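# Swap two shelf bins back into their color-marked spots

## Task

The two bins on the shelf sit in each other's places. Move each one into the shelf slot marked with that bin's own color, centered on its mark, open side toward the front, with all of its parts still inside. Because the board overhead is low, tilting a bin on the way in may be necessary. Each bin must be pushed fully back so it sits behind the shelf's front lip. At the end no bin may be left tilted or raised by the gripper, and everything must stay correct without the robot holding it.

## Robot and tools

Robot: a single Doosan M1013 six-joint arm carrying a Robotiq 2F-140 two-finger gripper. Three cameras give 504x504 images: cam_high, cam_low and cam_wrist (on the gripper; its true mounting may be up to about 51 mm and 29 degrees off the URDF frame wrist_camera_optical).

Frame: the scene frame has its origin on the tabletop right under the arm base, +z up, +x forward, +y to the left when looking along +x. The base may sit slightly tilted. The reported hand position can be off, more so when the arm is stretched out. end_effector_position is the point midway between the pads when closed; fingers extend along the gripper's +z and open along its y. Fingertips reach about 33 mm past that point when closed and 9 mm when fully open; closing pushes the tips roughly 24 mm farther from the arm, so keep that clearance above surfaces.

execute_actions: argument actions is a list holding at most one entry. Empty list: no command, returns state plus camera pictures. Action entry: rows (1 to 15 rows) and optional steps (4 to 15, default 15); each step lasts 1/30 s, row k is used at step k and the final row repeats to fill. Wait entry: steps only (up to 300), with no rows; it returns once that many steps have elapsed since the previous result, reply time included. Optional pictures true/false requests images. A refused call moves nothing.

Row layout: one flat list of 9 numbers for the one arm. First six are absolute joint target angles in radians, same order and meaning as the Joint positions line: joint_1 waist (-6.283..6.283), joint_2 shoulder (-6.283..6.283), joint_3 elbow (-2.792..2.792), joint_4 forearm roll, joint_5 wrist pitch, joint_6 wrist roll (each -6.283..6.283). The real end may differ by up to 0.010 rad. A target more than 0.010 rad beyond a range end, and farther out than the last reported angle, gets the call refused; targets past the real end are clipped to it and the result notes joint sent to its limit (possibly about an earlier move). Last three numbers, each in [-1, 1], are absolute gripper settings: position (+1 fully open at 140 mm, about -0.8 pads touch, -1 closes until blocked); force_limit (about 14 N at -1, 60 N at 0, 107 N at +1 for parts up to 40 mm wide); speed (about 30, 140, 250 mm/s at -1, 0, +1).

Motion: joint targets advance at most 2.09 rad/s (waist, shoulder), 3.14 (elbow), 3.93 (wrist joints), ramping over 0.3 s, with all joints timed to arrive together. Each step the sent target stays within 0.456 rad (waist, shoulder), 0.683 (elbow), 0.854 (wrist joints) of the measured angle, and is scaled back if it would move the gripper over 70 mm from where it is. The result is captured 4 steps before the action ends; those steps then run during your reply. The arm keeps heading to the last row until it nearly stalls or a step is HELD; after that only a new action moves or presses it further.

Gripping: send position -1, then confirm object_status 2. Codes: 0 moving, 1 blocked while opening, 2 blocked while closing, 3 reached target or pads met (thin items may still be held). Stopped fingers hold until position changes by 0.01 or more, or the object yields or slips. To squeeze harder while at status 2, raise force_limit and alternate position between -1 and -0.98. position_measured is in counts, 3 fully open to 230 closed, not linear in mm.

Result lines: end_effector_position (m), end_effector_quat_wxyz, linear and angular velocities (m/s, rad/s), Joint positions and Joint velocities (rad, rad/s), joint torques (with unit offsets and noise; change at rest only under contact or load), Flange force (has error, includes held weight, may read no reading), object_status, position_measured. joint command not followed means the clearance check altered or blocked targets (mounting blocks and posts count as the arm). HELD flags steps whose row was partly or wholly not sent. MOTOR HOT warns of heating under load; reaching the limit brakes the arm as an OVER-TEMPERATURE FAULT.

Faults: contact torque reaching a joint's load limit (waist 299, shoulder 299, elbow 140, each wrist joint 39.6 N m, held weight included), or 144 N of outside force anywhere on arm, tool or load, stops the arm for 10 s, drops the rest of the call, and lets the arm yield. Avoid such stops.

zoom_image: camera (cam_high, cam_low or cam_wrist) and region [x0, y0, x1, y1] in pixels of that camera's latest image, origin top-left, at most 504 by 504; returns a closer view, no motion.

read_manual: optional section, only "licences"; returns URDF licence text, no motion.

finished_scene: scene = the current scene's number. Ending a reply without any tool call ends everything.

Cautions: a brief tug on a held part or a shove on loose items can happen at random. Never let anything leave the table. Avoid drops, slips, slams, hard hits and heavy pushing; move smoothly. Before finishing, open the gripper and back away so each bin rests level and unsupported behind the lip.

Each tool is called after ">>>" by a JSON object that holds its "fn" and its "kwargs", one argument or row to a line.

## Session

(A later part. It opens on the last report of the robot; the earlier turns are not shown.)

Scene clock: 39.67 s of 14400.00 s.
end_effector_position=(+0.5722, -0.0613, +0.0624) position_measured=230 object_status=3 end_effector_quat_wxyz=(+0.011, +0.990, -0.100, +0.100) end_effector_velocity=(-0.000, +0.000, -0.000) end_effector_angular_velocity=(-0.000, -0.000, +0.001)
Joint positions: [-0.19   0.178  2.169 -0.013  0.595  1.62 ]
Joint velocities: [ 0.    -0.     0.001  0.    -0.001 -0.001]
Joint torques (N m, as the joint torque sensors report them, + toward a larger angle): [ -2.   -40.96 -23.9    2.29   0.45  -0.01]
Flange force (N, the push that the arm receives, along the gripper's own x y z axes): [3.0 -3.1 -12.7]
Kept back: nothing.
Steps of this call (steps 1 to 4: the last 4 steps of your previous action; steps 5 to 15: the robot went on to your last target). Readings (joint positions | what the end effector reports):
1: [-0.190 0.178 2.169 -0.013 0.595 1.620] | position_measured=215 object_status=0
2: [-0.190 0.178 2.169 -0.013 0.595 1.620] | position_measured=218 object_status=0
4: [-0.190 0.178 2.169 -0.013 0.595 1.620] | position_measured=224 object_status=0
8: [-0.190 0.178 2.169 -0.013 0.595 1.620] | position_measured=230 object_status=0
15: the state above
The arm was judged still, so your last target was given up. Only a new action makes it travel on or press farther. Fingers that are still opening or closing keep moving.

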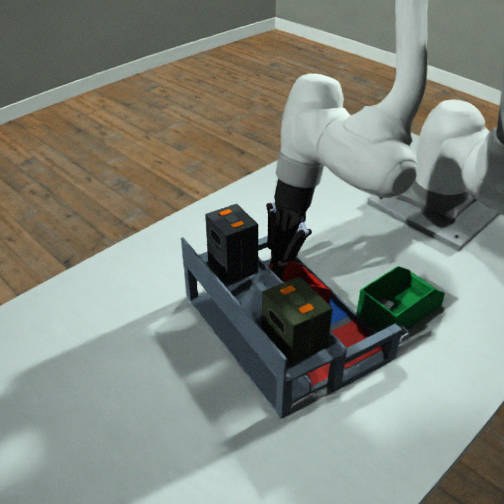

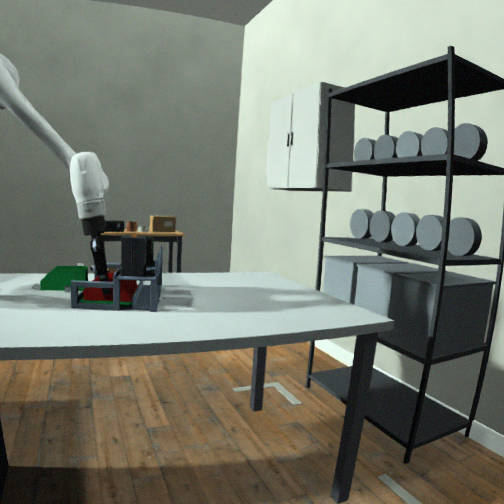

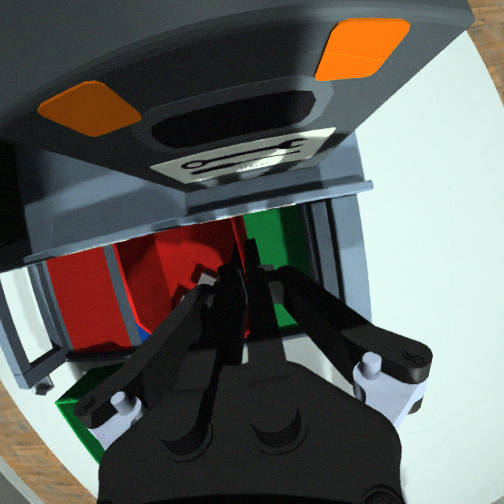

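>>> {"fn": "execute_actions", "kwargs": {
  "actions": [
    {"rows":[[-0.19,0.174,2.167,-0.013,0.601,1.62,-1,0.3,0],[-0.19,0.174,2.167,-0.013,0.601,1.62,-1,0.3,0],[-0.19,0.174,2.167,-0.013,0.601,1.62,-1,0.3,0],[-0.178,0.175,2.166,-0.017,0.601,1.634,-1,0.3,0],[-0.16,0.176,2.164,-0.023,0.601,1.655,-1,0.3,0],[-0.138,0.178,2.162,-0.03,0.602,1.68,-1,0.3,0],[-0.116,0.18,2.159,-0.038,0.602,1.707,-1,0.3,0],[-0.098,0.182,2.156,-0.044,0.603,1.73,-1,0.3,0],[-0.08,0.185,2.153,-0.05,0.604,1.752,-1,0.3,0],[-0.062,0.188,2.149,-0.056,0.605,1.775,-1,0.3,0],[-0.044,0.191,2.145,-0.062,0.606,1.798,-1,0.3,0],[-0.019,0.195,2.139,-0.07,0.607,1.83,-1,0.3,0],[0.0,0.199,2.134,-0.077,0.608,1.854,-1,0.3,0],[0.018,0.203,2.129,-0.083,0.609,1.877,-1,0.3,0],[0.036,0.207,2.124,-0.089,0.611,1.9,-1,0.3,0]],"steps":15}
  ]
}}

>>> {"fn": "execute_actions", "kwargs": {
  "actions": [
    {"rows":[[0.054,0.211,2.119,-0.096,0.612,1.923,-1,0.3,0],[0.072,0.215,2.114,-0.102,0.613,1.946,-1,0.3,0],[0.085,0.218,2.11,-0.107,0.614,1.963,-1,0.3,0],[0.095,0.221,2.106,-0.11,0.615,1.976,-1,0.3,0],[0.103,0.223,2.103,-0.113,0.616,1.986,-1,0.3,0]],"steps":15}
  ],
  "pictures": true
}}

>>> {"fn": "zoom_image", "kwargs": {
  "camera": "cam_wrist",
  "region": [40, 180, 340, 400]
}}

>>> {"fn": "zoom_image", "kwargs": {
  "camera": "cam_high",
  "region": [260, 260, 440, 420]
}}

Scene clock: 40.40 s of 14400.00 s.
end_effector_position=(+0.5822, -0.0112, +0.0655) position_measured=230 object_status=3 end_effector_quat_wxyz=(+0.011, +0.990, -0.097, +0.101) end_effector_velocity=(+0.057, +0.276, -0.003) end_effector_angular_velocity=(+0.003, -0.007, +0.005)
Joint positions: [-0.091  0.183  2.154 -0.046  0.604  1.738]
Joint velocities: [ 0.539  0.08  -0.097 -0.18   0.027  0.672]
Joint torques (N m, as the joint torque sensors report them, + toward a larger angle): [ -2.99 -46.33 -29.66   2.44   0.21   0.22]
Flange force (N, the push that the arm receives, along the gripper's own x y z axes): [-0.7 -3.3 -1.3]
Steps of this call (steps 1 to 11: nothing new was sent; steps 12 to 22: the first 11 steps of this action). Readings (joint positions | what the end effector reports):
12: [-0.190 0.178 2.169 -0.013 0.595 1.620] | position_measured=230 object_status=3
13: [-0.190 0.176 2.168 -0.013 0.598 1.620] | position_measured=230 object_status=3
15: [-0.190 0.174 2.167 -0.013 0.601 1.620] | position_measured=230 object_status=3
19: [-0.146 0.177 2.163 -0.028 0.601 1.672] | position_measured=230 object_status=3
22: the state above

Scene clock: 40.90 s of 14400.00 s.
end_effector_position=(+0.6040, +0.0923, +0.0657) position_measured=230 object_status=3 end_effector_quat_wxyz=(+0.011, +0.989, -0.099, +0.106) end_effector_velocity=(-0.001, -0.000, -0.001) end_effector_angular_velocity=(-0.000, +0.001, +0.000)
Joint positions: [ 0.103  0.223  2.103 -0.113  0.616  1.986]
Joint velocities: [-0.     0.     0.002 -0.    -0.001 -0.   ]
Joint torques (N m, as the joint torque sensors report them, + toward a larger angle): [ -0.59 -52.01 -30.42   2.43   0.02  -0.19]
Flange force (N, the push that the arm receives, along the gripper's own x y z axes): [-1.9 0.2 -0.9]
Steps of this call (steps 1 to 4: the last 4 steps of your previous action; steps 5 to 15: the first 11 steps of this action). Readings (joint positions | what the end effector reports):
5: [0.005 0.200 2.132 -0.078 0.609 1.860] | position_measured=230 object_status=3
6: [0.024 0.204 2.127 -0.085 0.610 1.884] | position_measured=230 object_status=3
8: [0.060 0.212 2.117 -0.098 0.612 1.931] | position_measured=230 object_status=3
12: [0.103 0.223 2.103 -0.113 0.616 1.985] | position_measured=230 object_status=3
15: the state above

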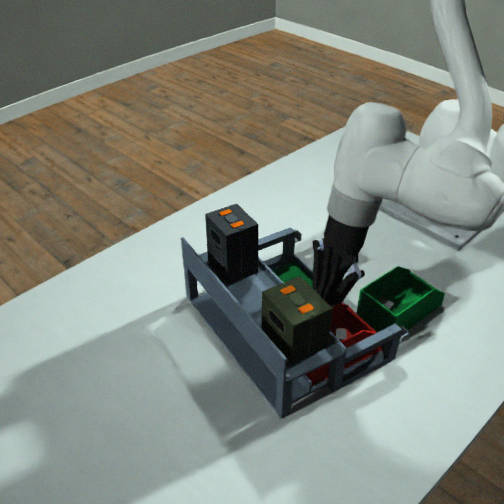

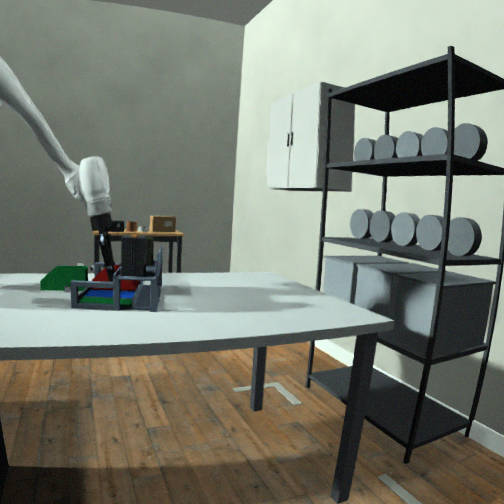

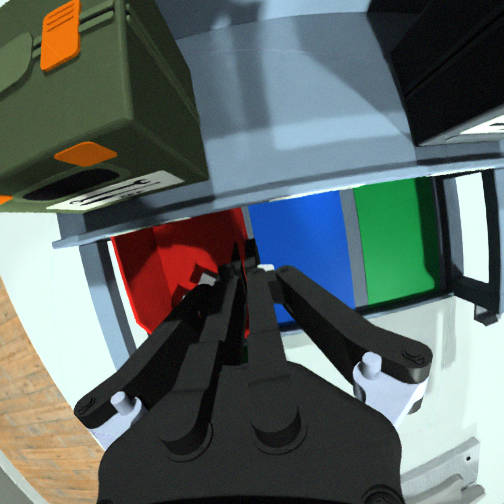

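Region (40, 180, 340, 400) of cam_wrist's 504x504 image, scaled by 1.680, with more detail than that image has; it fills the top 370 rows of this view, and the rest is white.

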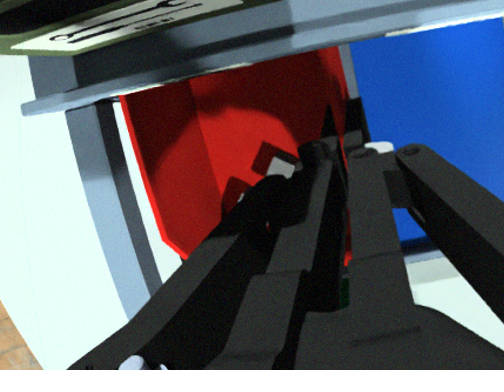

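Region (260, 260, 440, 420) of cam_high's 504x504 image, scaled by 2.800, with more detail than that image has.

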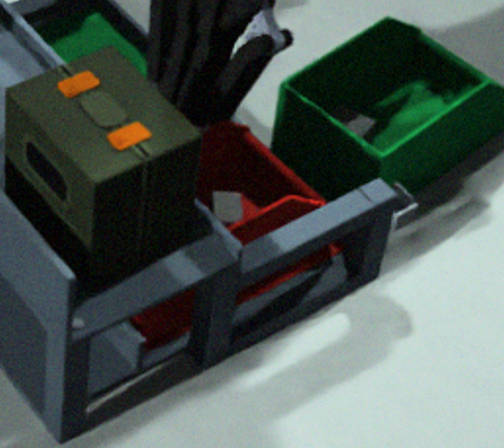

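>>> {"fn": "execute_actions", "kwargs": {
  "actions": [
    {"rows":[[0.11,0.225,2.101,-0.115,0.616,1.995,-1,0.3,0],[0.11,0.225,2.101,-0.115,0.616,1.995,-1,0.3,0],[0.11,0.225,2.101,-0.115,0.616,1.995,-1,0.3,0],[0.11,0.23,2.103,-0.115,0.61,1.995,-1,0.3,0],[0.11,0.23,2.103,-0.115,0.61,1.995,-1,0.3,0],[0.11,0.23,2.103,-0.115,0.61,1.995,-1,0.3,0],[0.11,0.23,2.103,-0.115,0.61,1.995,-1,0.3,0],[0.11,0.23,2.103,-0.115,0.61,1.995,-0.5,0.3,0]],"steps":15}
  ]
}}

>>> {"fn": "execute_actions", "kwargs": {
  "actions": [
    {"rows":[[0.11,0.11,2.07,-0.1,0.76,1.98,-0.5,0.3,0]],"steps":15}
  ],
  "pictures": true
}}

>>> {"fn": "zoom_image", "kwargs": {
  "camera": "cam_wrist",
  "region": [80, 150, 440, 350]
}}

>>> {"fn": "execute_actions", "kwargs": {
  "actions": [
    {"rows":[[0.448,-0.058,2.277,-0.157,0.76,2.242,-0.4,0.3,0]],"steps":15}
  ]
}}

>>> {"fn": "execute_actions", "kwargs": {
  "actions": [
    {"steps":15}
  ],
  "pictures": true
}}

Scene clock: 41.57 s of 14400.00 s.
end_effector_position=(+0.6045, +0.0964, +0.0617) position_measured=211 object_status=0 end_effector_quat_wxyz=(+0.010, +0.989, -0.099, +0.106) end_effector_velocity=(+0.000, +0.000, -0.000) end_effector_angular_velocity=(+0.000, -0.000, -0.001)
Joint positions: [ 0.11   0.23   2.103 -0.115  0.61   1.995]
Joint velocities: [ 0.     0.    -0.     0.    -0.     0.001]
Joint torques (N m, as the joint torque sensors report them, + toward a larger angle): [ -2.37 -52.74 -27.55   2.29  -0.07   0.05]
Flange force (N, the push that the arm receives, along the gripper's own x y z axes): [2.2 -4.3 -0.7]
Steps of this call (steps 1 to 4: the last 4 steps of your previous action; steps 5 to 9: the robot went on to your last target; steps 10 to 20: the first 11 steps of this action). Readings (joint positions | what the end effector reports):
10: [0.103 0.223 2.103 -0.113 0.616 1.986] | position_measured=230 object_status=3
11: [0.106 0.224 2.102 -0.114 0.616 1.990] | position_measured=230 object_status=3
13: [0.110 0.225 2.101 -0.115 0.616 1.995] | position_measured=230 object_status=3
17: [0.110 0.230 2.103 -0.115 0.610 1.995] | position_measured=230 object_status=0
20: the state above

Scene clock: 42.07 s of 14400.00 s.
end_effector_position=(+0.5865, +0.0932, +0.1409) position_measured=192 object_status=3 end_effector_quat_wxyz=(+0.011, +0.989, -0.102, +0.108) end_effector_velocity=(-0.000, -0.000, +0.000) end_effector_angular_velocity=(-0.000, +0.001, +0.000)
Joint positions: [ 0.11  0.11  2.07 -0.1   0.76  1.98]
Joint velocities: [ 0.     0.    -0.    -0.     0.001 -0.   ]
Joint torques (N m, as the joint torque sensors report them, + toward a larger angle): [ -2.24 -38.95 -31.98   2.17   0.05   0.15]
Flange force (N, the push that the arm receives, along the gripper's own x y z axes): [-4.3 -0.3 -8.0]
Steps of this call (steps 1 to 4: the last 4 steps of your previous action; steps 5 to 15: the first 11 steps of this action). Readings (joint positions | what the end effector reports):
5: [0.110 0.230 2.103 -0.115 0.610 1.995] | position_measured=192 object_status=0
6: [0.110 0.227 2.102 -0.115 0.615 1.995] | position_measured=192 object_status=0
8: [0.110 0.197 2.094 -0.111 0.652 1.992] | position_measured=192 object_status=0
12: [0.110 0.114 2.071 -0.101 0.754 1.981] | position_measured=192 object_status=3
15: the state above

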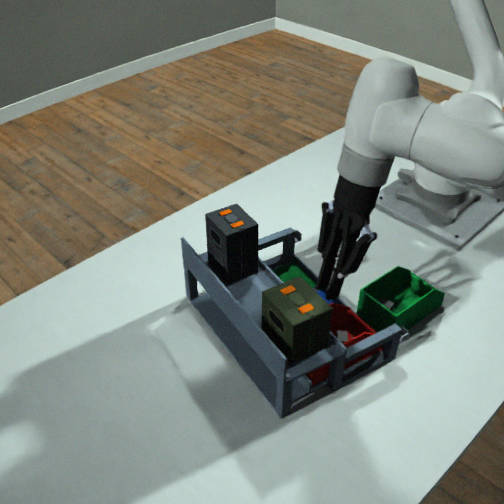

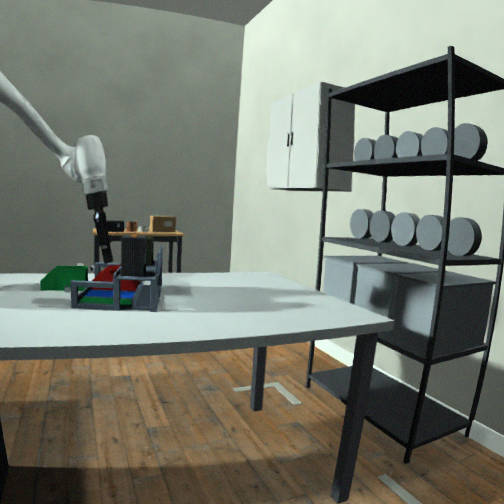

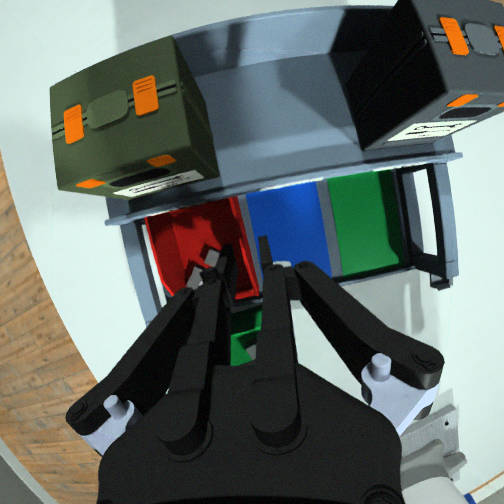

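Region (80, 150, 440, 350) of cam_wrist's 504x504 image, scaled by 1.400, with more detail than that image has.

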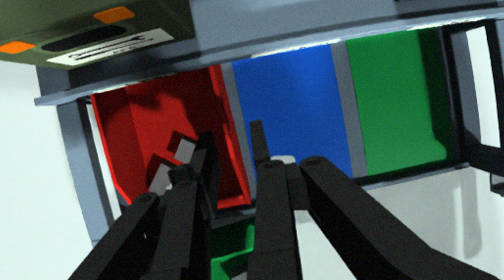

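Scene clock: 42.57 s of 14400.00 s.
end_effector_position=(+0.4762, +0.1821, +0.1317) position_measured=179 object_status=3 end_effector_quat_wxyz=(+0.008, +0.993, -0.065, +0.102) end_effector_velocity=(-0.424, +0.250, -0.044) end_effector_angular_velocity=(-0.009, +0.031, +0.277)
Joint positions: [ 0.331  0.     2.205 -0.137  0.76   2.151]
Joint velocities: [ 0.812 -0.404  0.494 -0.137  0.     0.629]
Joint torques (N m, as the joint torque sensors report them, + toward a larger angle): [ -4.71 -34.9  -30.48   2.46   0.54  -0.12]
Flange force (N, the push that the arm receives, along the gripper's own x y z axes): [-1.6 -7.8 -1.3]
Steps of this call (steps 1 to 4: the last 4 steps of your previous action; steps 5 to 15: the first 11 steps of this action). Readings (joint positions | what the end effector reports):
5: [0.110 0.110 2.070 -0.100 0.760 1.980] | position_measured=192 object_status=0
6: [0.114 0.109 2.072 -0.100 0.760 1.982] | position_measured=188 object_status=0
8: [0.143 0.094 2.090 -0.105 0.760 2.005] | position_measured=179 object_status=0
12: [0.250 0.041 2.156 -0.123 0.760 2.088] | position_measured=179 object_status=0
15: the state above

Scene clock: 43.07 s of 14400.00 s.
end_effector_position=(+0.4141, +0.2121, +0.1243) position_measured=179 object_status=3 end_effector_quat_wxyz=(+0.007, +0.994, -0.045, +0.100) end_effector_velocity=(-0.001, -0.000, -0.001) end_effector_angular_velocity=(-0.000, +0.001, -0.001)
Joint positions: [ 0.448 -0.058  2.277 -0.157  0.76   2.242]
Joint velocities: [ 0.    -0.001  0.002 -0.     0.     0.001]
Joint torques (N m, as the joint torque sensors report them, + toward a larger angle): [ -1.84 -26.54 -31.12   2.48   0.04   0.  ]
Flange force (N, the push that the arm receives, along the gripper's own x y z axes): [-0.3 -4.3 -2.5]
Kept back: nothing.
Steps of this call (steps 1 to 4: the last 4 steps of your previous action; steps 5 to 15: the robot went on to your last target). Readings (joint positions | what the end effector reports):
1: [0.358 -0.013 2.222 -0.142 0.760 2.172] | position_measured=179 object_status=3
2: [0.386 -0.027 2.239 -0.146 0.760 2.194] | position_measured=179 object_status=3
4: [0.431 -0.050 2.266 -0.154 0.760 2.228] | position_measured=179 object_status=3
8: [0.448 -0.058 2.277 -0.157 0.760 2.242] | position_measured=179 object_status=3
15: the state above

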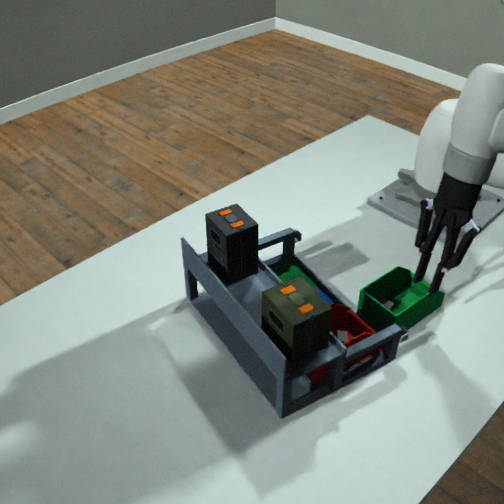

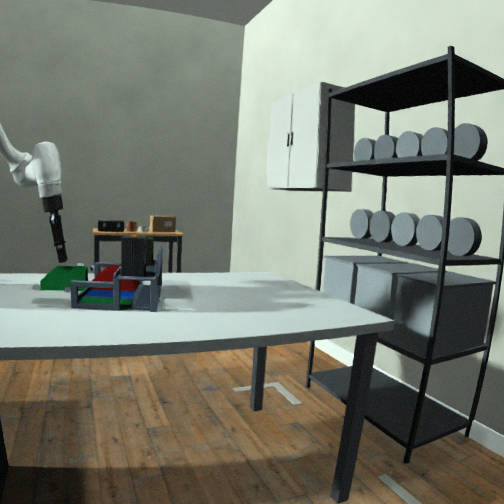

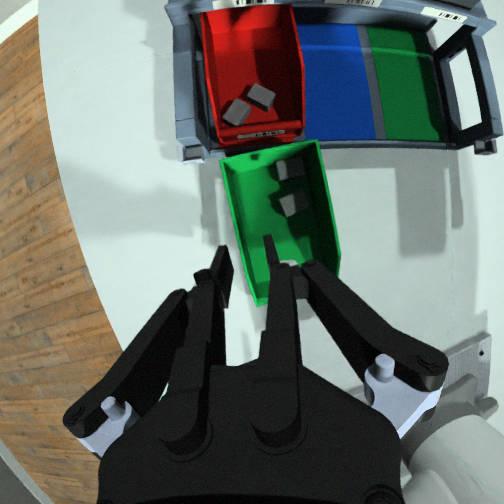

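Red placement looks like the original. Descend and grip.

>>> {"fn": "execute_actions", "kwargs": {
  "actions": [
    {"rows":[[0.448,-0.046,2.285,-0.161,0.741,2.26,-0.4,0.3,0],[0.448,-0.035,2.293,-0.165,0.722,2.265,-0.4,0.3,0],[0.448,-0.023,2.301,-0.169,0.703,2.27,-0.4,0.3,0],[0.448,-0.012,2.309,-0.173,0.684,2.275,-0.4,0.3,0],[0.448,0.0,2.317,-0.177,0.665,2.28,-0.4,0.3,0],[0.448,0.011,2.324,-0.181,0.647,2.286,-0.4,0.3,0],[0.448,0.023,2.331,-0.186,0.628,2.292,-0.4,0.3,0],[0.448,0.034,2.338,-0.19,0.61,2.298,-0.4,0.3,0],[0.448,0.046,2.345,-0.195,0.591,2.304,-0.4,0.3,0]],"steps":15}
  ]
}}

>>> {"fn": "execute_actions", "kwargs": {
  "actions": [
    {"rows":[[0.448,0.046,2.345,-0.195,0.591,2.304,-1,0.3,-0.7]],"steps":15}
  ]
}}

>>> {"fn": "execute_actions", "kwargs": {
  "actions": [
    {"steps":15}
  ],
  "pictures": true
}}

>>> {"fn": "zoom_image", "kwargs": {
  "camera": "cam_low",
  "region": [10, 220, 170, 330]
}}

Scene clock: 43.77 s of 14400.00 s.
end_effector_position=(+0.4142, +0.2116, +0.0562) position_measured=179 object_status=3 end_effector_quat_wxyz=(+0.007, +0.994, -0.052, +0.100) end_effector_velocity=(-0.010, -0.004, -0.133) end_effector_angular_velocity=(-0.001, +0.013, -0.000)
Joint positions: [ 0.448  0.042  2.342 -0.193  0.599  2.302]
Joint velocities: [-0.001  0.206  0.125 -0.081 -0.313  0.102]
Joint torques (N m, as the joint torque sensors report them, + toward a larger angle): [  3.29 -52.18 -33.57   3.43  -0.01   0.25]
Flange force (N, the push that the arm receives, along the gripper's own x y z axes): [3.7 0.2 -0.4]
Steps of this call (steps 1 to 10: the robot went on to your last target; steps 11 to 21: the first 11 steps of this action). Readings (joint positions | what the end effector reports):
11: [0.448 -0.058 2.277 -0.157 0.760 2.242] | position_measured=179 object_status=3
12: [0.448 -0.055 2.279 -0.158 0.754 2.248] | position_measured=179 object_status=3
14: [0.448 -0.036 2.293 -0.165 0.723 2.264] | position_measured=179 object_status=3
18: [0.448 0.009 2.323 -0.181 0.650 2.285] | position_measured=179 object_status=3
21: the state above

Scene clock: 44.27 s of 14400.00 s.
end_effector_position=(+0.4143, +0.2117, +0.0534) position_measured=211 object_status=0 end_effector_quat_wxyz=(+0.006, +0.994, -0.052, +0.100) end_effector_velocity=(+0.000, +0.000, +0.000) end_effector_angular_velocity=(+0.001, -0.001, -0.000)
Joint positions: [ 0.448  0.046  2.345 -0.195  0.591  2.304]
Joint velocities: [ 0.    -0.    -0.    -0.    -0.001  0.   ]
Joint torques (N m, as the joint torque sensors report them, + toward a larger angle): [ -1.45 -30.45 -26.53   1.86   0.69  -0.14]
Flange force (N, the push that the arm receives, along the gripper's own x y z axes): [-1.8 -1.6 -3.9]
Steps of this call (steps 1 to 4: the last 4 steps of your previous action; steps 5 to 15: the first 11 steps of this action). Readings (joint positions | what the end effector reports):
5: [0.448 0.046 2.345 -0.195 0.591 2.304] | position_measured=179 object_status=0
6: [0.448 0.046 2.345 -0.195 0.591 2.304] | position_measured=180 object_status=0
8: [0.448 0.046 2.345 -0.195 0.591 2.304] | position_measured=187 object_status=0
12: [0.448 0.046 2.345 -0.195 0.591 2.304] | position_measured=201 object_status=0
15: the state above

Scene clock: 44.77 s of 14400.00 s.
end_effector_position=(+0.4143, +0.2117, +0.0534) position_measured=230 object_status=3 end_effector_quat_wxyz=(+0.006, +0.994, -0.052, +0.100) end_effector_velocity=(+0.001, +0.000, +0.000) end_effector_angular_velocity=(+0.001, -0.001, -0.000)
Joint positions: [ 0.448  0.046  2.345 -0.195  0.591  2.304]
Joint velocities: [-0.     0.    -0.001  0.     0.     0.   ]
Joint torques (N m, as the joint torque sensors report them, + toward a larger angle): [ -2.4  -29.11 -24.13   2.26  -0.3    0.14]
Flange force (N, the push that the arm receives, along the gripper's own x y z axes): [0.2 -4.7 -10.4]
Kept back: nothing.
Steps of this call (steps 1 to 4: the last 4 steps of your previous action; steps 5 to 15: the robot went on to your last target). Readings (joint positions | what the end effector reports):
1: [0.448 0.046 2.345 -0.195 0.591 2.304] | position_measured=214 object_status=0
2: [0.448 0.046 2.345 -0.195 0.591 2.304] | position_measured=218 object_status=0
4: [0.448 0.046 2.345 -0.195 0.591 2.304] | position_measured=224 object_status=0
8: [0.448 0.046 2.345 -0.195 0.591 2.304] | position_measured=230 object_status=0
15: the state above
The arm was judged still, so your last target was given up. Only a new action makes it travel on or press farther. Fingers that are still opening or closing keep moving.

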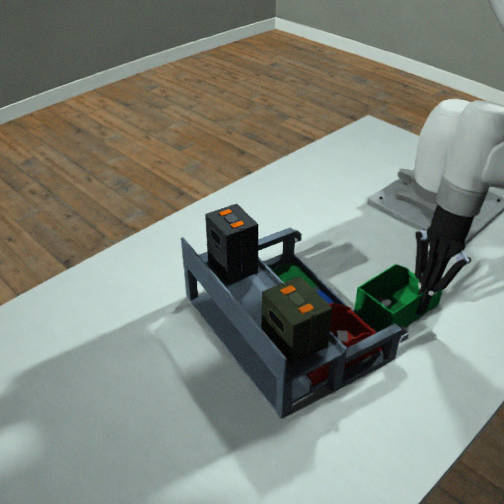

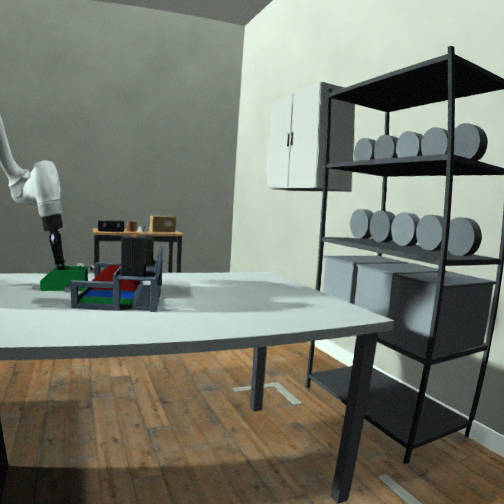

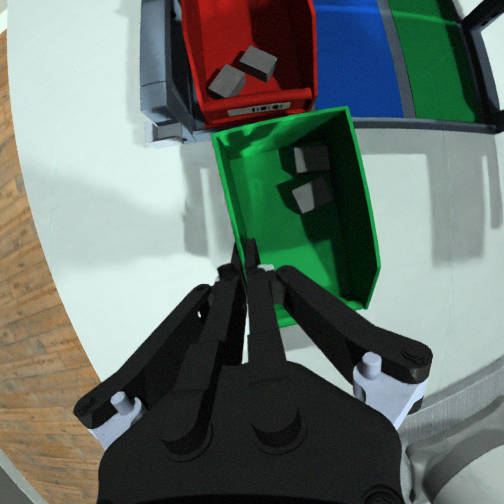

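Region (10, 220, 170, 330) of cam_low's 504x504 image, scaled by 3.150, with more detail than that image has; it fills the top 346 rows of this view, and the rest is white.

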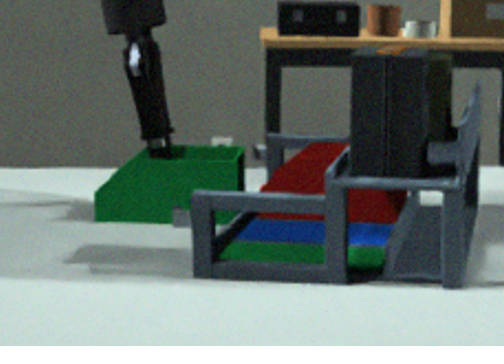

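>>> {"fn": "execute_actions", "kwargs": {
  "actions": [
    {"rows":[[0.448,0.02,2.33,-0.185,0.625,2.29,-1,0.3,0],[0.448,-0.01,2.31,-0.173,0.68,2.275,-1,0.3,0],[0.448,-0.058,2.277,-0.157,0.76,2.256,-1,0.3,0]],"steps":10}
  ]
}}

>>> {"fn": "execute_actions", "kwargs": {
  "actions": [
    {"rows":[[-0.054,-0.082,2.332,-0.019,0.812,1.757,-1,0.3,0]],"steps":15}
  ]
}}

>>> {"fn": "execute_actions", "kwargs": {
  "actions": [
    {"steps":15}
  ]
}}

>>> {"fn": "execute_actions", "kwargs": {
  "actions": [
    {"rows":[[-0.058,-0.065,2.32,-0.019,0.807,1.753,-1,0.3,0],[-0.062,-0.048,2.307,-0.018,0.803,1.749,-1,0.3,0],[-0.066,-0.031,2.294,-0.018,0.799,1.745,-1,0.3,0],[-0.07,-0.014,2.28,-0.018,0.796,1.741,-1,0.3,0],[-0.073,0.003,2.267,-0.017,0.792,1.737,-1,0.3,0],[-0.076,0.02,2.253,-0.017,0.789,1.734,-1,0.3,0],[-0.079,0.037,2.239,-0.017,0.786,1.731,-1,0.3,0],[-0.082,0.054,2.225,-0.016,0.783,1.727,-1,0.3,0],[-0.085,0.07,2.211,-0.016,0.78,1.724,-1,0.3,0],[-0.088,0.087,2.197,-0.016,0.778,1.721,-1,0.3,0]],"steps":15}
  ]
}}

>>> {"fn": "execute_actions", "kwargs": {
  "actions": [
    {"steps":6}
  ],
  "pictures": true
}}

>>> {"fn": "zoom_image", "kwargs": {
  "camera": "cam_low",
  "region": [40, 230, 180, 330]
}}

Scene clock: 45.60 s of 14400.00 s.
end_effector_position=(+0.4161, +0.2129, +0.1074) position_measured=230 object_status=3 end_effector_quat_wxyz=(+0.005, +0.993, -0.052, +0.102) end_effector_velocity=(-0.019, -0.007, +0.401) end_effector_angular_velocity=(-0.006, +0.028, -0.019)
Joint positions: [ 0.448 -0.034  2.293 -0.165  0.717  2.266]
Joint velocities: [ 0.001 -0.569 -0.393  0.193  0.978 -0.231]
Joint torques (N m, as the joint torque sensors report them, + toward a larger angle): [ -4.11   2.71 -14.74   0.96   0.43   0.08]
Flange force (N, the push that the arm receives, along the gripper's own x y z axes): [0.9 0.4 -5.0]
Steps of this call (steps 1 to 19: nothing new was sent; steps 20 to 25: the first 6 steps of this action). Readings (joint positions | what the end effector reports):
20: [0.448 0.046 2.345 -0.195 0.591 2.304] | position_measured=230 object_status=3
21: [0.448 0.043 2.343 -0.194 0.596 2.303] | position_measured=230 object_status=3
23: [0.448 0.013 2.325 -0.182 0.639 2.287] | position_measured=230 object_status=3
25: the state above

Scene clock: 46.10 s of 14400.00 s.
end_effector_position=(+0.4212, +0.0996, +0.1114) position_measured=230 object_status=3 end_effector_quat_wxyz=(+0.013, +0.995, -0.077, +0.063) end_effector_velocity=(-0.010, -0.426, -0.036) end_effector_angular_velocity=(+0.059, +0.243, -0.236)
Joint positions: [ 0.167 -0.072  2.31  -0.078  0.79   1.972]
Joint velocities: [-1.119 -0.053  0.108  0.299  0.113 -1.086]
Joint torques (N m, as the joint torque sensors report them, + toward a larger angle): [  0.49 -27.11 -30.66   2.27  -0.16  -0.07]
Flange force (N, the push that the arm receives, along the gripper's own x y z axes): [4.0 0.7 1.1]
Steps of this call (steps 1 to 4: the last 4 steps of your previous action; steps 5 to 15: the first 11 steps of this action). Readings (joint positions | what the end effector reports):
5: [0.448 -0.058 2.277 -0.157 0.760 2.256] | position_measured=230 object_status=3
6: [0.444 -0.058 2.278 -0.156 0.760 2.252] | position_measured=230 object_status=3
8: [0.415 -0.060 2.285 -0.147 0.764 2.219] | position_measured=230 object_status=3
12: [0.279 -0.066 2.299 -0.108 0.778 2.080] | position_measured=230 object_status=3
15: the state above

Scene clock: 46.60 s of 14400.00 s.
end_effector_position=(+0.4112, +0.0192, +0.1047) position_measured=230 object_status=3 end_effector_quat_wxyz=(+0.006, +0.994, -0.100, +0.041) end_effector_velocity=(+0.001, +0.000, +0.001) end_effector_angular_velocity=(+0.000, -0.001, -0.001)
Joint positions: [-0.054 -0.082  2.332 -0.019  0.812  1.757]
Joint velocities: [-0.    -0.    -0.001  0.     0.     0.001]
Joint torques (N m, as the joint torque sensors report them, + toward a larger angle): [ -2.35 -27.84 -31.3    2.63   0.45   0.01]
Flange force (N, the push that the arm receives, along the gripper's own x y z axes): [7.0 -7.8 6.1]
Kept back: nothing.
Steps of this call (steps 1 to 4: the last 4 steps of your previous action; steps 5 to 15: the robot went on to your last target). Readings (joint positions | what the end effector reports):
1: [0.129 -0.073 2.314 -0.068 0.793 1.935] | position_measured=230 object_status=3
2: [0.091 -0.075 2.318 -0.058 0.797 1.898] | position_measured=230 object_status=3
4: [0.018 -0.079 2.325 -0.038 0.805 1.827] | position_measured=230 object_status=3
8: [-0.053 -0.082 2.332 -0.019 0.812 1.758] | position_measured=230 object_status=3
15: the state above

Scene clock: 46.97 s of 14400.00 s.
end_effector_position=(+0.4900, +0.0034, +0.0929) position_measured=230 object_status=3 end_effector_quat_wxyz=(+0.006, +0.994, -0.100, +0.041) end_effector_velocity=(+0.268, -0.056, -0.051) end_effector_angular_velocity=(-0.001, +0.003, -0.000)
Joint positions: [-0.083  0.062  2.218 -0.016  0.782  1.726]
Joint velocities: [-0.087  0.479 -0.402  0.008 -0.076 -0.091]
Joint torques (N m, as the joint torque sensors report them, + toward a larger angle): [ -2.66 -35.91 -30.46   3.23   0.1   -0.15]
Flange force (N, the push that the arm receives, along the gripper's own x y z axes): [-2.2 -5.5 -2.4]
Steps of this call (steps 1 to 11: the first 11 steps of this action). Readings (joint positions | what the end effector reports):
1: [-0.054 -0.082 2.332 -0.019 0.812 1.757] | position_measured=230 object_status=3
2: [-0.055 -0.079 2.330 -0.019 0.811 1.756] | position_measured=230 object_status=3
4: [-0.061 -0.054 2.311 -0.019 0.805 1.750] | position_measured=230 object_status=3
8: [-0.074 0.012 2.260 -0.017 0.791 1.736] | position_measured=230 object_status=3
11: the state above

Scene clock: 47.17 s of 14400.00 s.
end_effector_position=(+0.5038, +0.0004, +0.0899) position_measured=230 object_status=3 end_effector_quat_wxyz=(+0.006, +0.994, -0.100, +0.041) end_effector_velocity=(+0.000, -0.000, +0.000) end_effector_angular_velocity=(-0.000, -0.001, +0.000)
Joint positions: [-0.088  0.087  2.197 -0.016  0.778  1.721]
Joint velocities: [-0.    -0.     0.    -0.    -0.001 -0.   ]
Joint torques (N m, as the joint torque sensors report them, + toward a larger angle): [ -1.11 -39.27 -31.48   2.67   0.38   0.44]
Flange force (N, the push that the arm receives, along the gripper's own x y z axes): [-1.4 -0.4 -0.7]
Kept back: nothing.
Steps of this call (steps 1 to 4: the last 4 steps of your previous action; steps 5 to 6: the robot went on to your last target). Readings (joint positions | what the end effector reports):
1: [-0.086 0.076 2.206 -0.016 0.780 1.723] | position_measured=230 object_status=3
2: [-0.088 0.085 2.199 -0.016 0.778 1.722] | position_measured=230 object_status=3
4: [-0.088 0.087 2.197 -0.016 0.778 1.721] | position_measured=230 object_status=3
6: the state above

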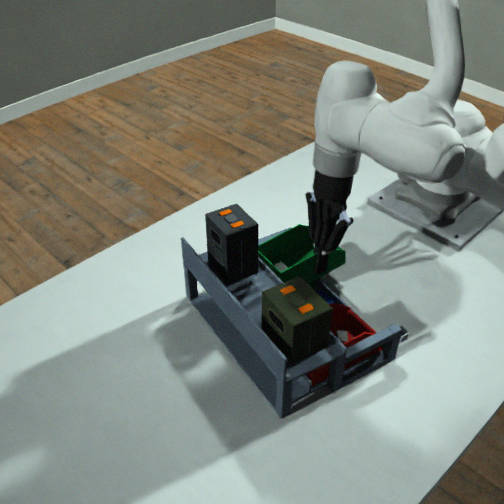

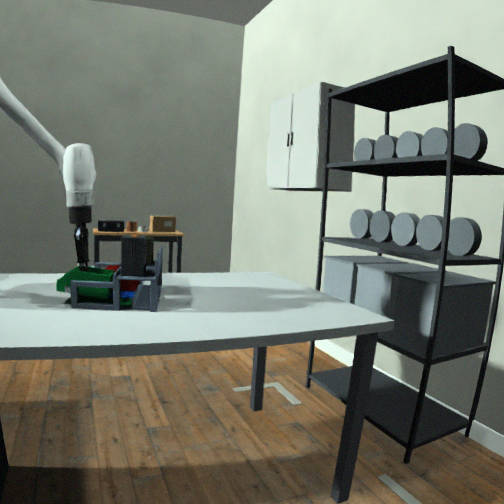

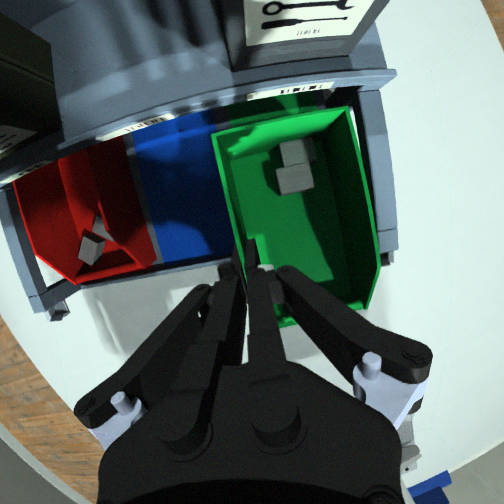

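Region (40, 230, 180, 330) of cam_low's 504x504 image, scaled by 3.600, with more detail than that image has; it fills the top 360 rows of this view, and the rest is white.

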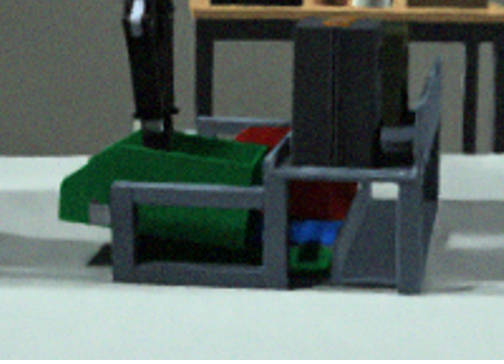

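>>> {"fn": "execute_actions", "kwargs": {
  "actions": [
    {"rows":[[-0.088,0.092,2.199,-0.016,0.771,1.721,-1,0.3,0],[-0.088,0.096,2.201,-0.016,0.765,1.721,-1,0.3,0],[-0.088,0.096,2.201,-0.016,0.765,1.721,-1,0.3,0],[-0.089,0.103,2.195,-0.016,0.764,1.72,-1,0.3,0],[-0.09,0.11,2.189,-0.016,0.763,1.719,-1,0.3,0],[-0.091,0.116,2.183,-0.016,0.763,1.718,-1,0.3,0],[-0.092,0.122,2.177,-0.015,0.763,1.716,-1,0.3,0],[-0.094,0.128,2.171,-0.015,0.763,1.715,-1,0.3,0],[-0.095,0.134,2.165,-0.015,0.763,1.714,-1,0.3,0],[-0.096,0.139,2.159,-0.015,0.764,1.713,-1,0.3,0],[-0.097,0.1435,2.154,-0.015,0.764,1.712,-1,0.3,0]],"steps":15}
  ]
}}

>>> {"fn": "execute_actions", "kwargs": {
  "actions": [
    {"steps":6}
  ],
  "pictures": true
}}

>>> {"fn": "zoom_image", "kwargs": {
  "camera": "cam_low",
  "region": [40, 230, 180, 330]
}}

Scene clock: 47.70 s of 14400.00 s.
end_effector_position=(+0.5281, -0.0046, +0.0806) position_measured=230 object_status=3 end_effector_quat_wxyz=(+0.006, +0.994, -0.100, +0.041) end_effector_velocity=(+0.107, -0.024, -0.006) end_effector_angular_velocity=(-0.001, -0.006, -0.003)
Joint positions: [-0.095  0.135  2.164 -0.015  0.763  1.714]
Joint velocities: [-0.033  0.162 -0.178  0.002  0.01  -0.032]
Joint torques (N m, as the joint torque sensors report them, + toward a larger angle): [ -1.3  -47.69 -31.68   2.75  -0.18   0.21]
Flange force (N, the push that the arm receives, along the gripper's own x y z axes): [-0.1 -3.2 0.4]
Steps of this call (steps 1 to 5: the robot went on to your last target; steps 6 to 16: the first 11 steps of this action). Readings (joint positions | what the end effector reports):
6: [-0.088 0.087 2.197 -0.016 0.778 1.721] | position_measured=230 object_status=3
7: [-0.088 0.089 2.197 -0.016 0.774 1.721] | position_measured=230 object_status=3
9: [-0.088 0.096 2.201 -0.016 0.766 1.721] | position_measured=230 object_status=3
13: [-0.091 0.117 2.182 -0.016 0.763 1.717] | position_measured=230 object_status=3
16: the state above

Scene clock: 47.90 s of 14400.00 s.
end_effector_position=(+0.5338, -0.0060, +0.0803) position_measured=230 object_status=3 end_effector_quat_wxyz=(+0.006, +0.994, -0.100, +0.041) end_effector_velocity=(+0.000, +0.000, +0.001) end_effector_angular_velocity=(+0.000, -0.000, +0.000)
Joint positions: [-0.097  0.143  2.154 -0.015  0.764  1.712]
Joint velocities: [-0.    -0.    -0.001  0.     0.001 -0.   ]
Joint torques (N m, as the joint torque sensors report them, + toward a larger angle): [ -2.1  -43.73 -29.98   2.32   0.34  -0.05]
Flange force (N, the push that the arm receives, along the gripper's own x y z axes): [-1.5 -3.4 -3.1]
Kept back: nothing.
Steps of this call (steps 1 to 4: the last 4 steps of your previous action; steps 5 to 6: the robot went on to your last target). Readings (joint positions | what the end effector reports):
1: [-0.096 0.140 2.158 -0.015 0.763 1.713] | position_measured=230 object_status=3
2: [-0.097 0.143 2.155 -0.015 0.764 1.712] | position_measured=230 object_status=3
4: [-0.097 0.143 2.154 -0.015 0.764 1.712] | position_measured=230 object_status=3
6: the state above

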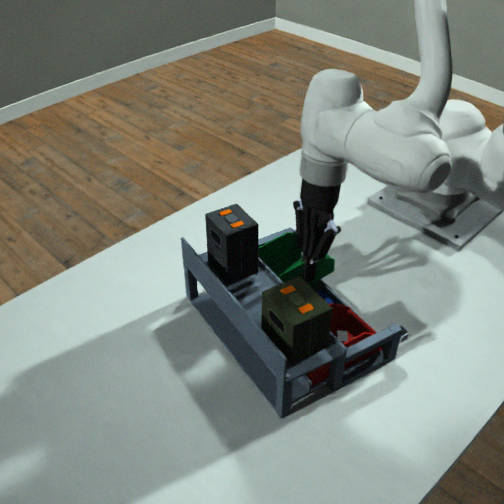

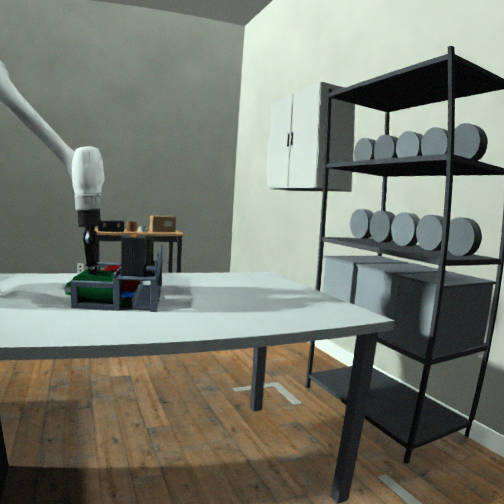

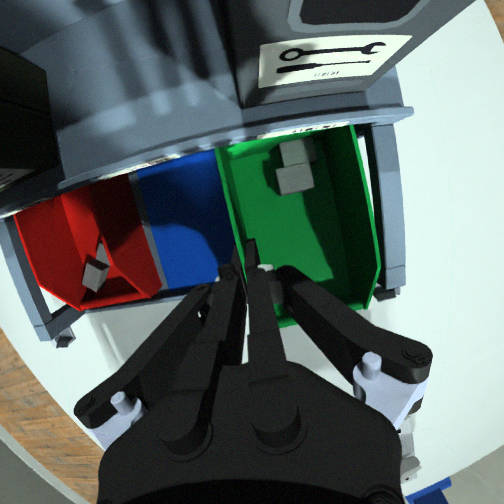

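Region (40, 230, 180, 330) of cam_low's 504x504 image, scaled by 3.600, with more detail than that image has; it fills the top 360 rows of this view, and the rest is white.

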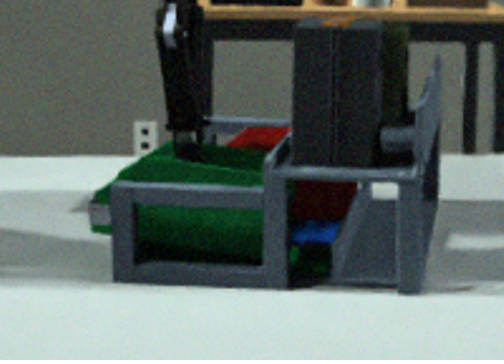

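Under the board. Continue to s=0 (z≈.076).

>>> {"fn": "execute_actions", "kwargs": {
  "actions": [
    {"rows":[[-0.098,0.15,2.147,-0.015,0.765,1.711,-1,0.3,0],[-0.099,0.156,2.141,-0.015,0.765,1.71,-1,0.3,0],[-0.1,0.162,2.134,-0.015,0.766,1.708,-1,0.3,0],[-0.101,0.168,2.127,-0.015,0.766,1.707,-1,0.3,0],[-0.102,0.174,2.121,-0.015,0.767,1.706,-1,0.3,0],[-0.102,0.18,2.114,-0.014,0.767,1.705,-1,0.3,0],[-0.103,0.186,2.107,-0.014,0.768,1.704,-1,0.3,0],[-0.104,0.192,2.101,-0.014,0.768,1.702,-1,0.3,0],[-0.105,0.198,2.094,-0.014,0.769,1.701,-1,0.3,0],[-0.106,0.204,2.088,-0.014,0.769,1.70,-1,0.3,0]],"steps":15}
  ]
}}

>>> {"fn": "execute_actions", "kwargs": {
  "actions": [
    {"steps":6}
  ],
  "pictures": true
}}

>>> {"fn": "zoom_image", "kwargs": {
  "camera": "cam_low",
  "region": [40, 230, 180, 330]
}}

Scene clock: 48.57 s of 14400.00 s.
end_effector_position=(+0.5698, -0.0129, +0.0768) position_measured=230 object_status=3 end_effector_quat_wxyz=(+0.006, +0.994, -0.099, +0.041) end_effector_velocity=(+0.104, -0.024, -0.015) end_effector_angular_velocity=(-0.002, -0.004, +0.002)
Joint positions: [-0.105  0.199  2.093 -0.014  0.769  1.701]
Joint velocities: [-0.027  0.163 -0.174  0.001  0.007 -0.03 ]
Joint torques (N m, as the joint torque sensors report them, + toward a larger angle): [ -2.39 -50.74 -28.81   2.32   0.05  -0.1 ]
Flange force (N, the push that the arm receives, along the gripper's own x y z axes): [1.1 -4.7 -2.3]
Steps of this call (steps 1 to 9: the robot went on to your last target; steps 10 to 20: the first 11 steps of this action). Readings (joint positions | what the end effector reports):
10: [-0.097 0.144 2.154 -0.015 0.764 1.712] | position_measured=230 object_status=3
11: [-0.097 0.146 2.151 -0.015 0.765 1.712] | position_measured=230 object_status=3
13: [-0.099 0.157 2.139 -0.015 0.765 1.709] | position_measured=230 object_status=3
17: [-0.102 0.181 2.113 -0.014 0.767 1.705] | position_measured=230 object_status=3
20: the state above

Scene clock: 48.77 s of 14400.00 s.
end_effector_position=(+0.5728, -0.0137, +0.0762) position_measured=230 object_status=3 end_effector_quat_wxyz=(+0.006, +0.994, -0.099, +0.041) end_effector_velocity=(+0.001, -0.000, +0.001) end_effector_angular_velocity=(-0.000, -0.001, +0.001)
Joint positions: [-0.106  0.204  2.088 -0.014  0.769  1.7  ]
Joint velocities: [-0.     0.    -0.001 -0.     0.    -0.001]
Joint torques (N m, as the joint torque sensors report them, + toward a larger angle): [ -3.53 -52.77 -30.73   2.43   0.27   0.12]
Flange force (N, the push that the arm receives, along the gripper's own x y z axes): [1.2 -5.9 0.9]
Kept back: nothing.
Steps of this call (steps 1 to 4: the last 4 steps of your previous action; steps 5 to 6: the robot went on to your last target). Readings (joint positions | what the end effector reports):
1: [-0.106 0.203 2.089 -0.014 0.769 1.700] | position_measured=230 object_status=3
2: [-0.106 0.204 2.088 -0.014 0.769 1.700] | position_measured=230 object_status=3
4: [-0.106 0.204 2.088 -0.014 0.769 1.700] | position_measured=230 object_status=3
6: the state above

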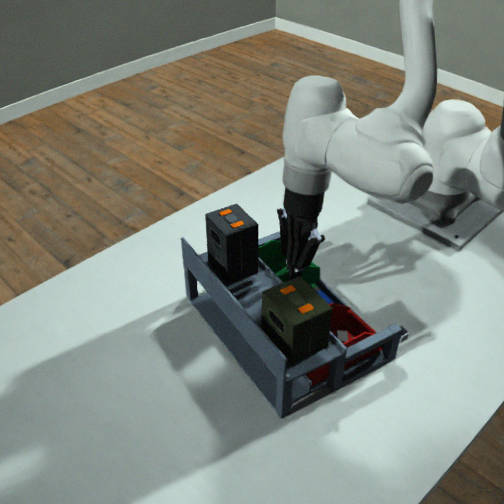

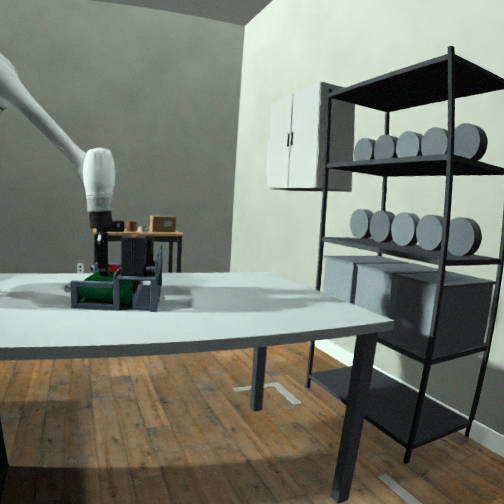

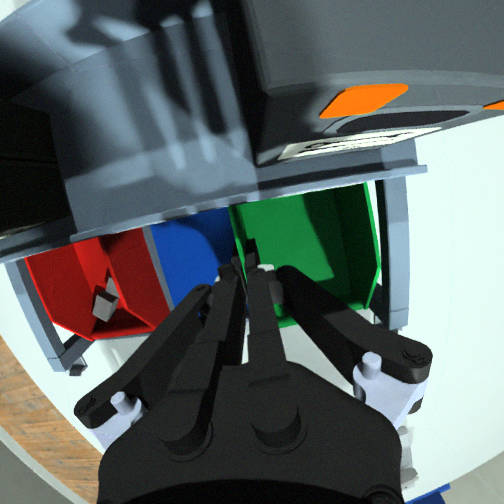

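Region (40, 230, 180, 330) of cam_low's 504x504 image, scaled by 3.600, with more detail than that image has; it fills the top 360 rows of this view, and the rest is white.

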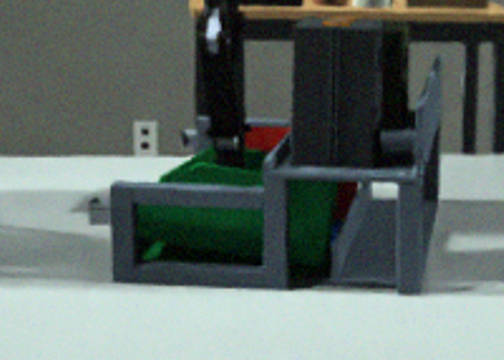

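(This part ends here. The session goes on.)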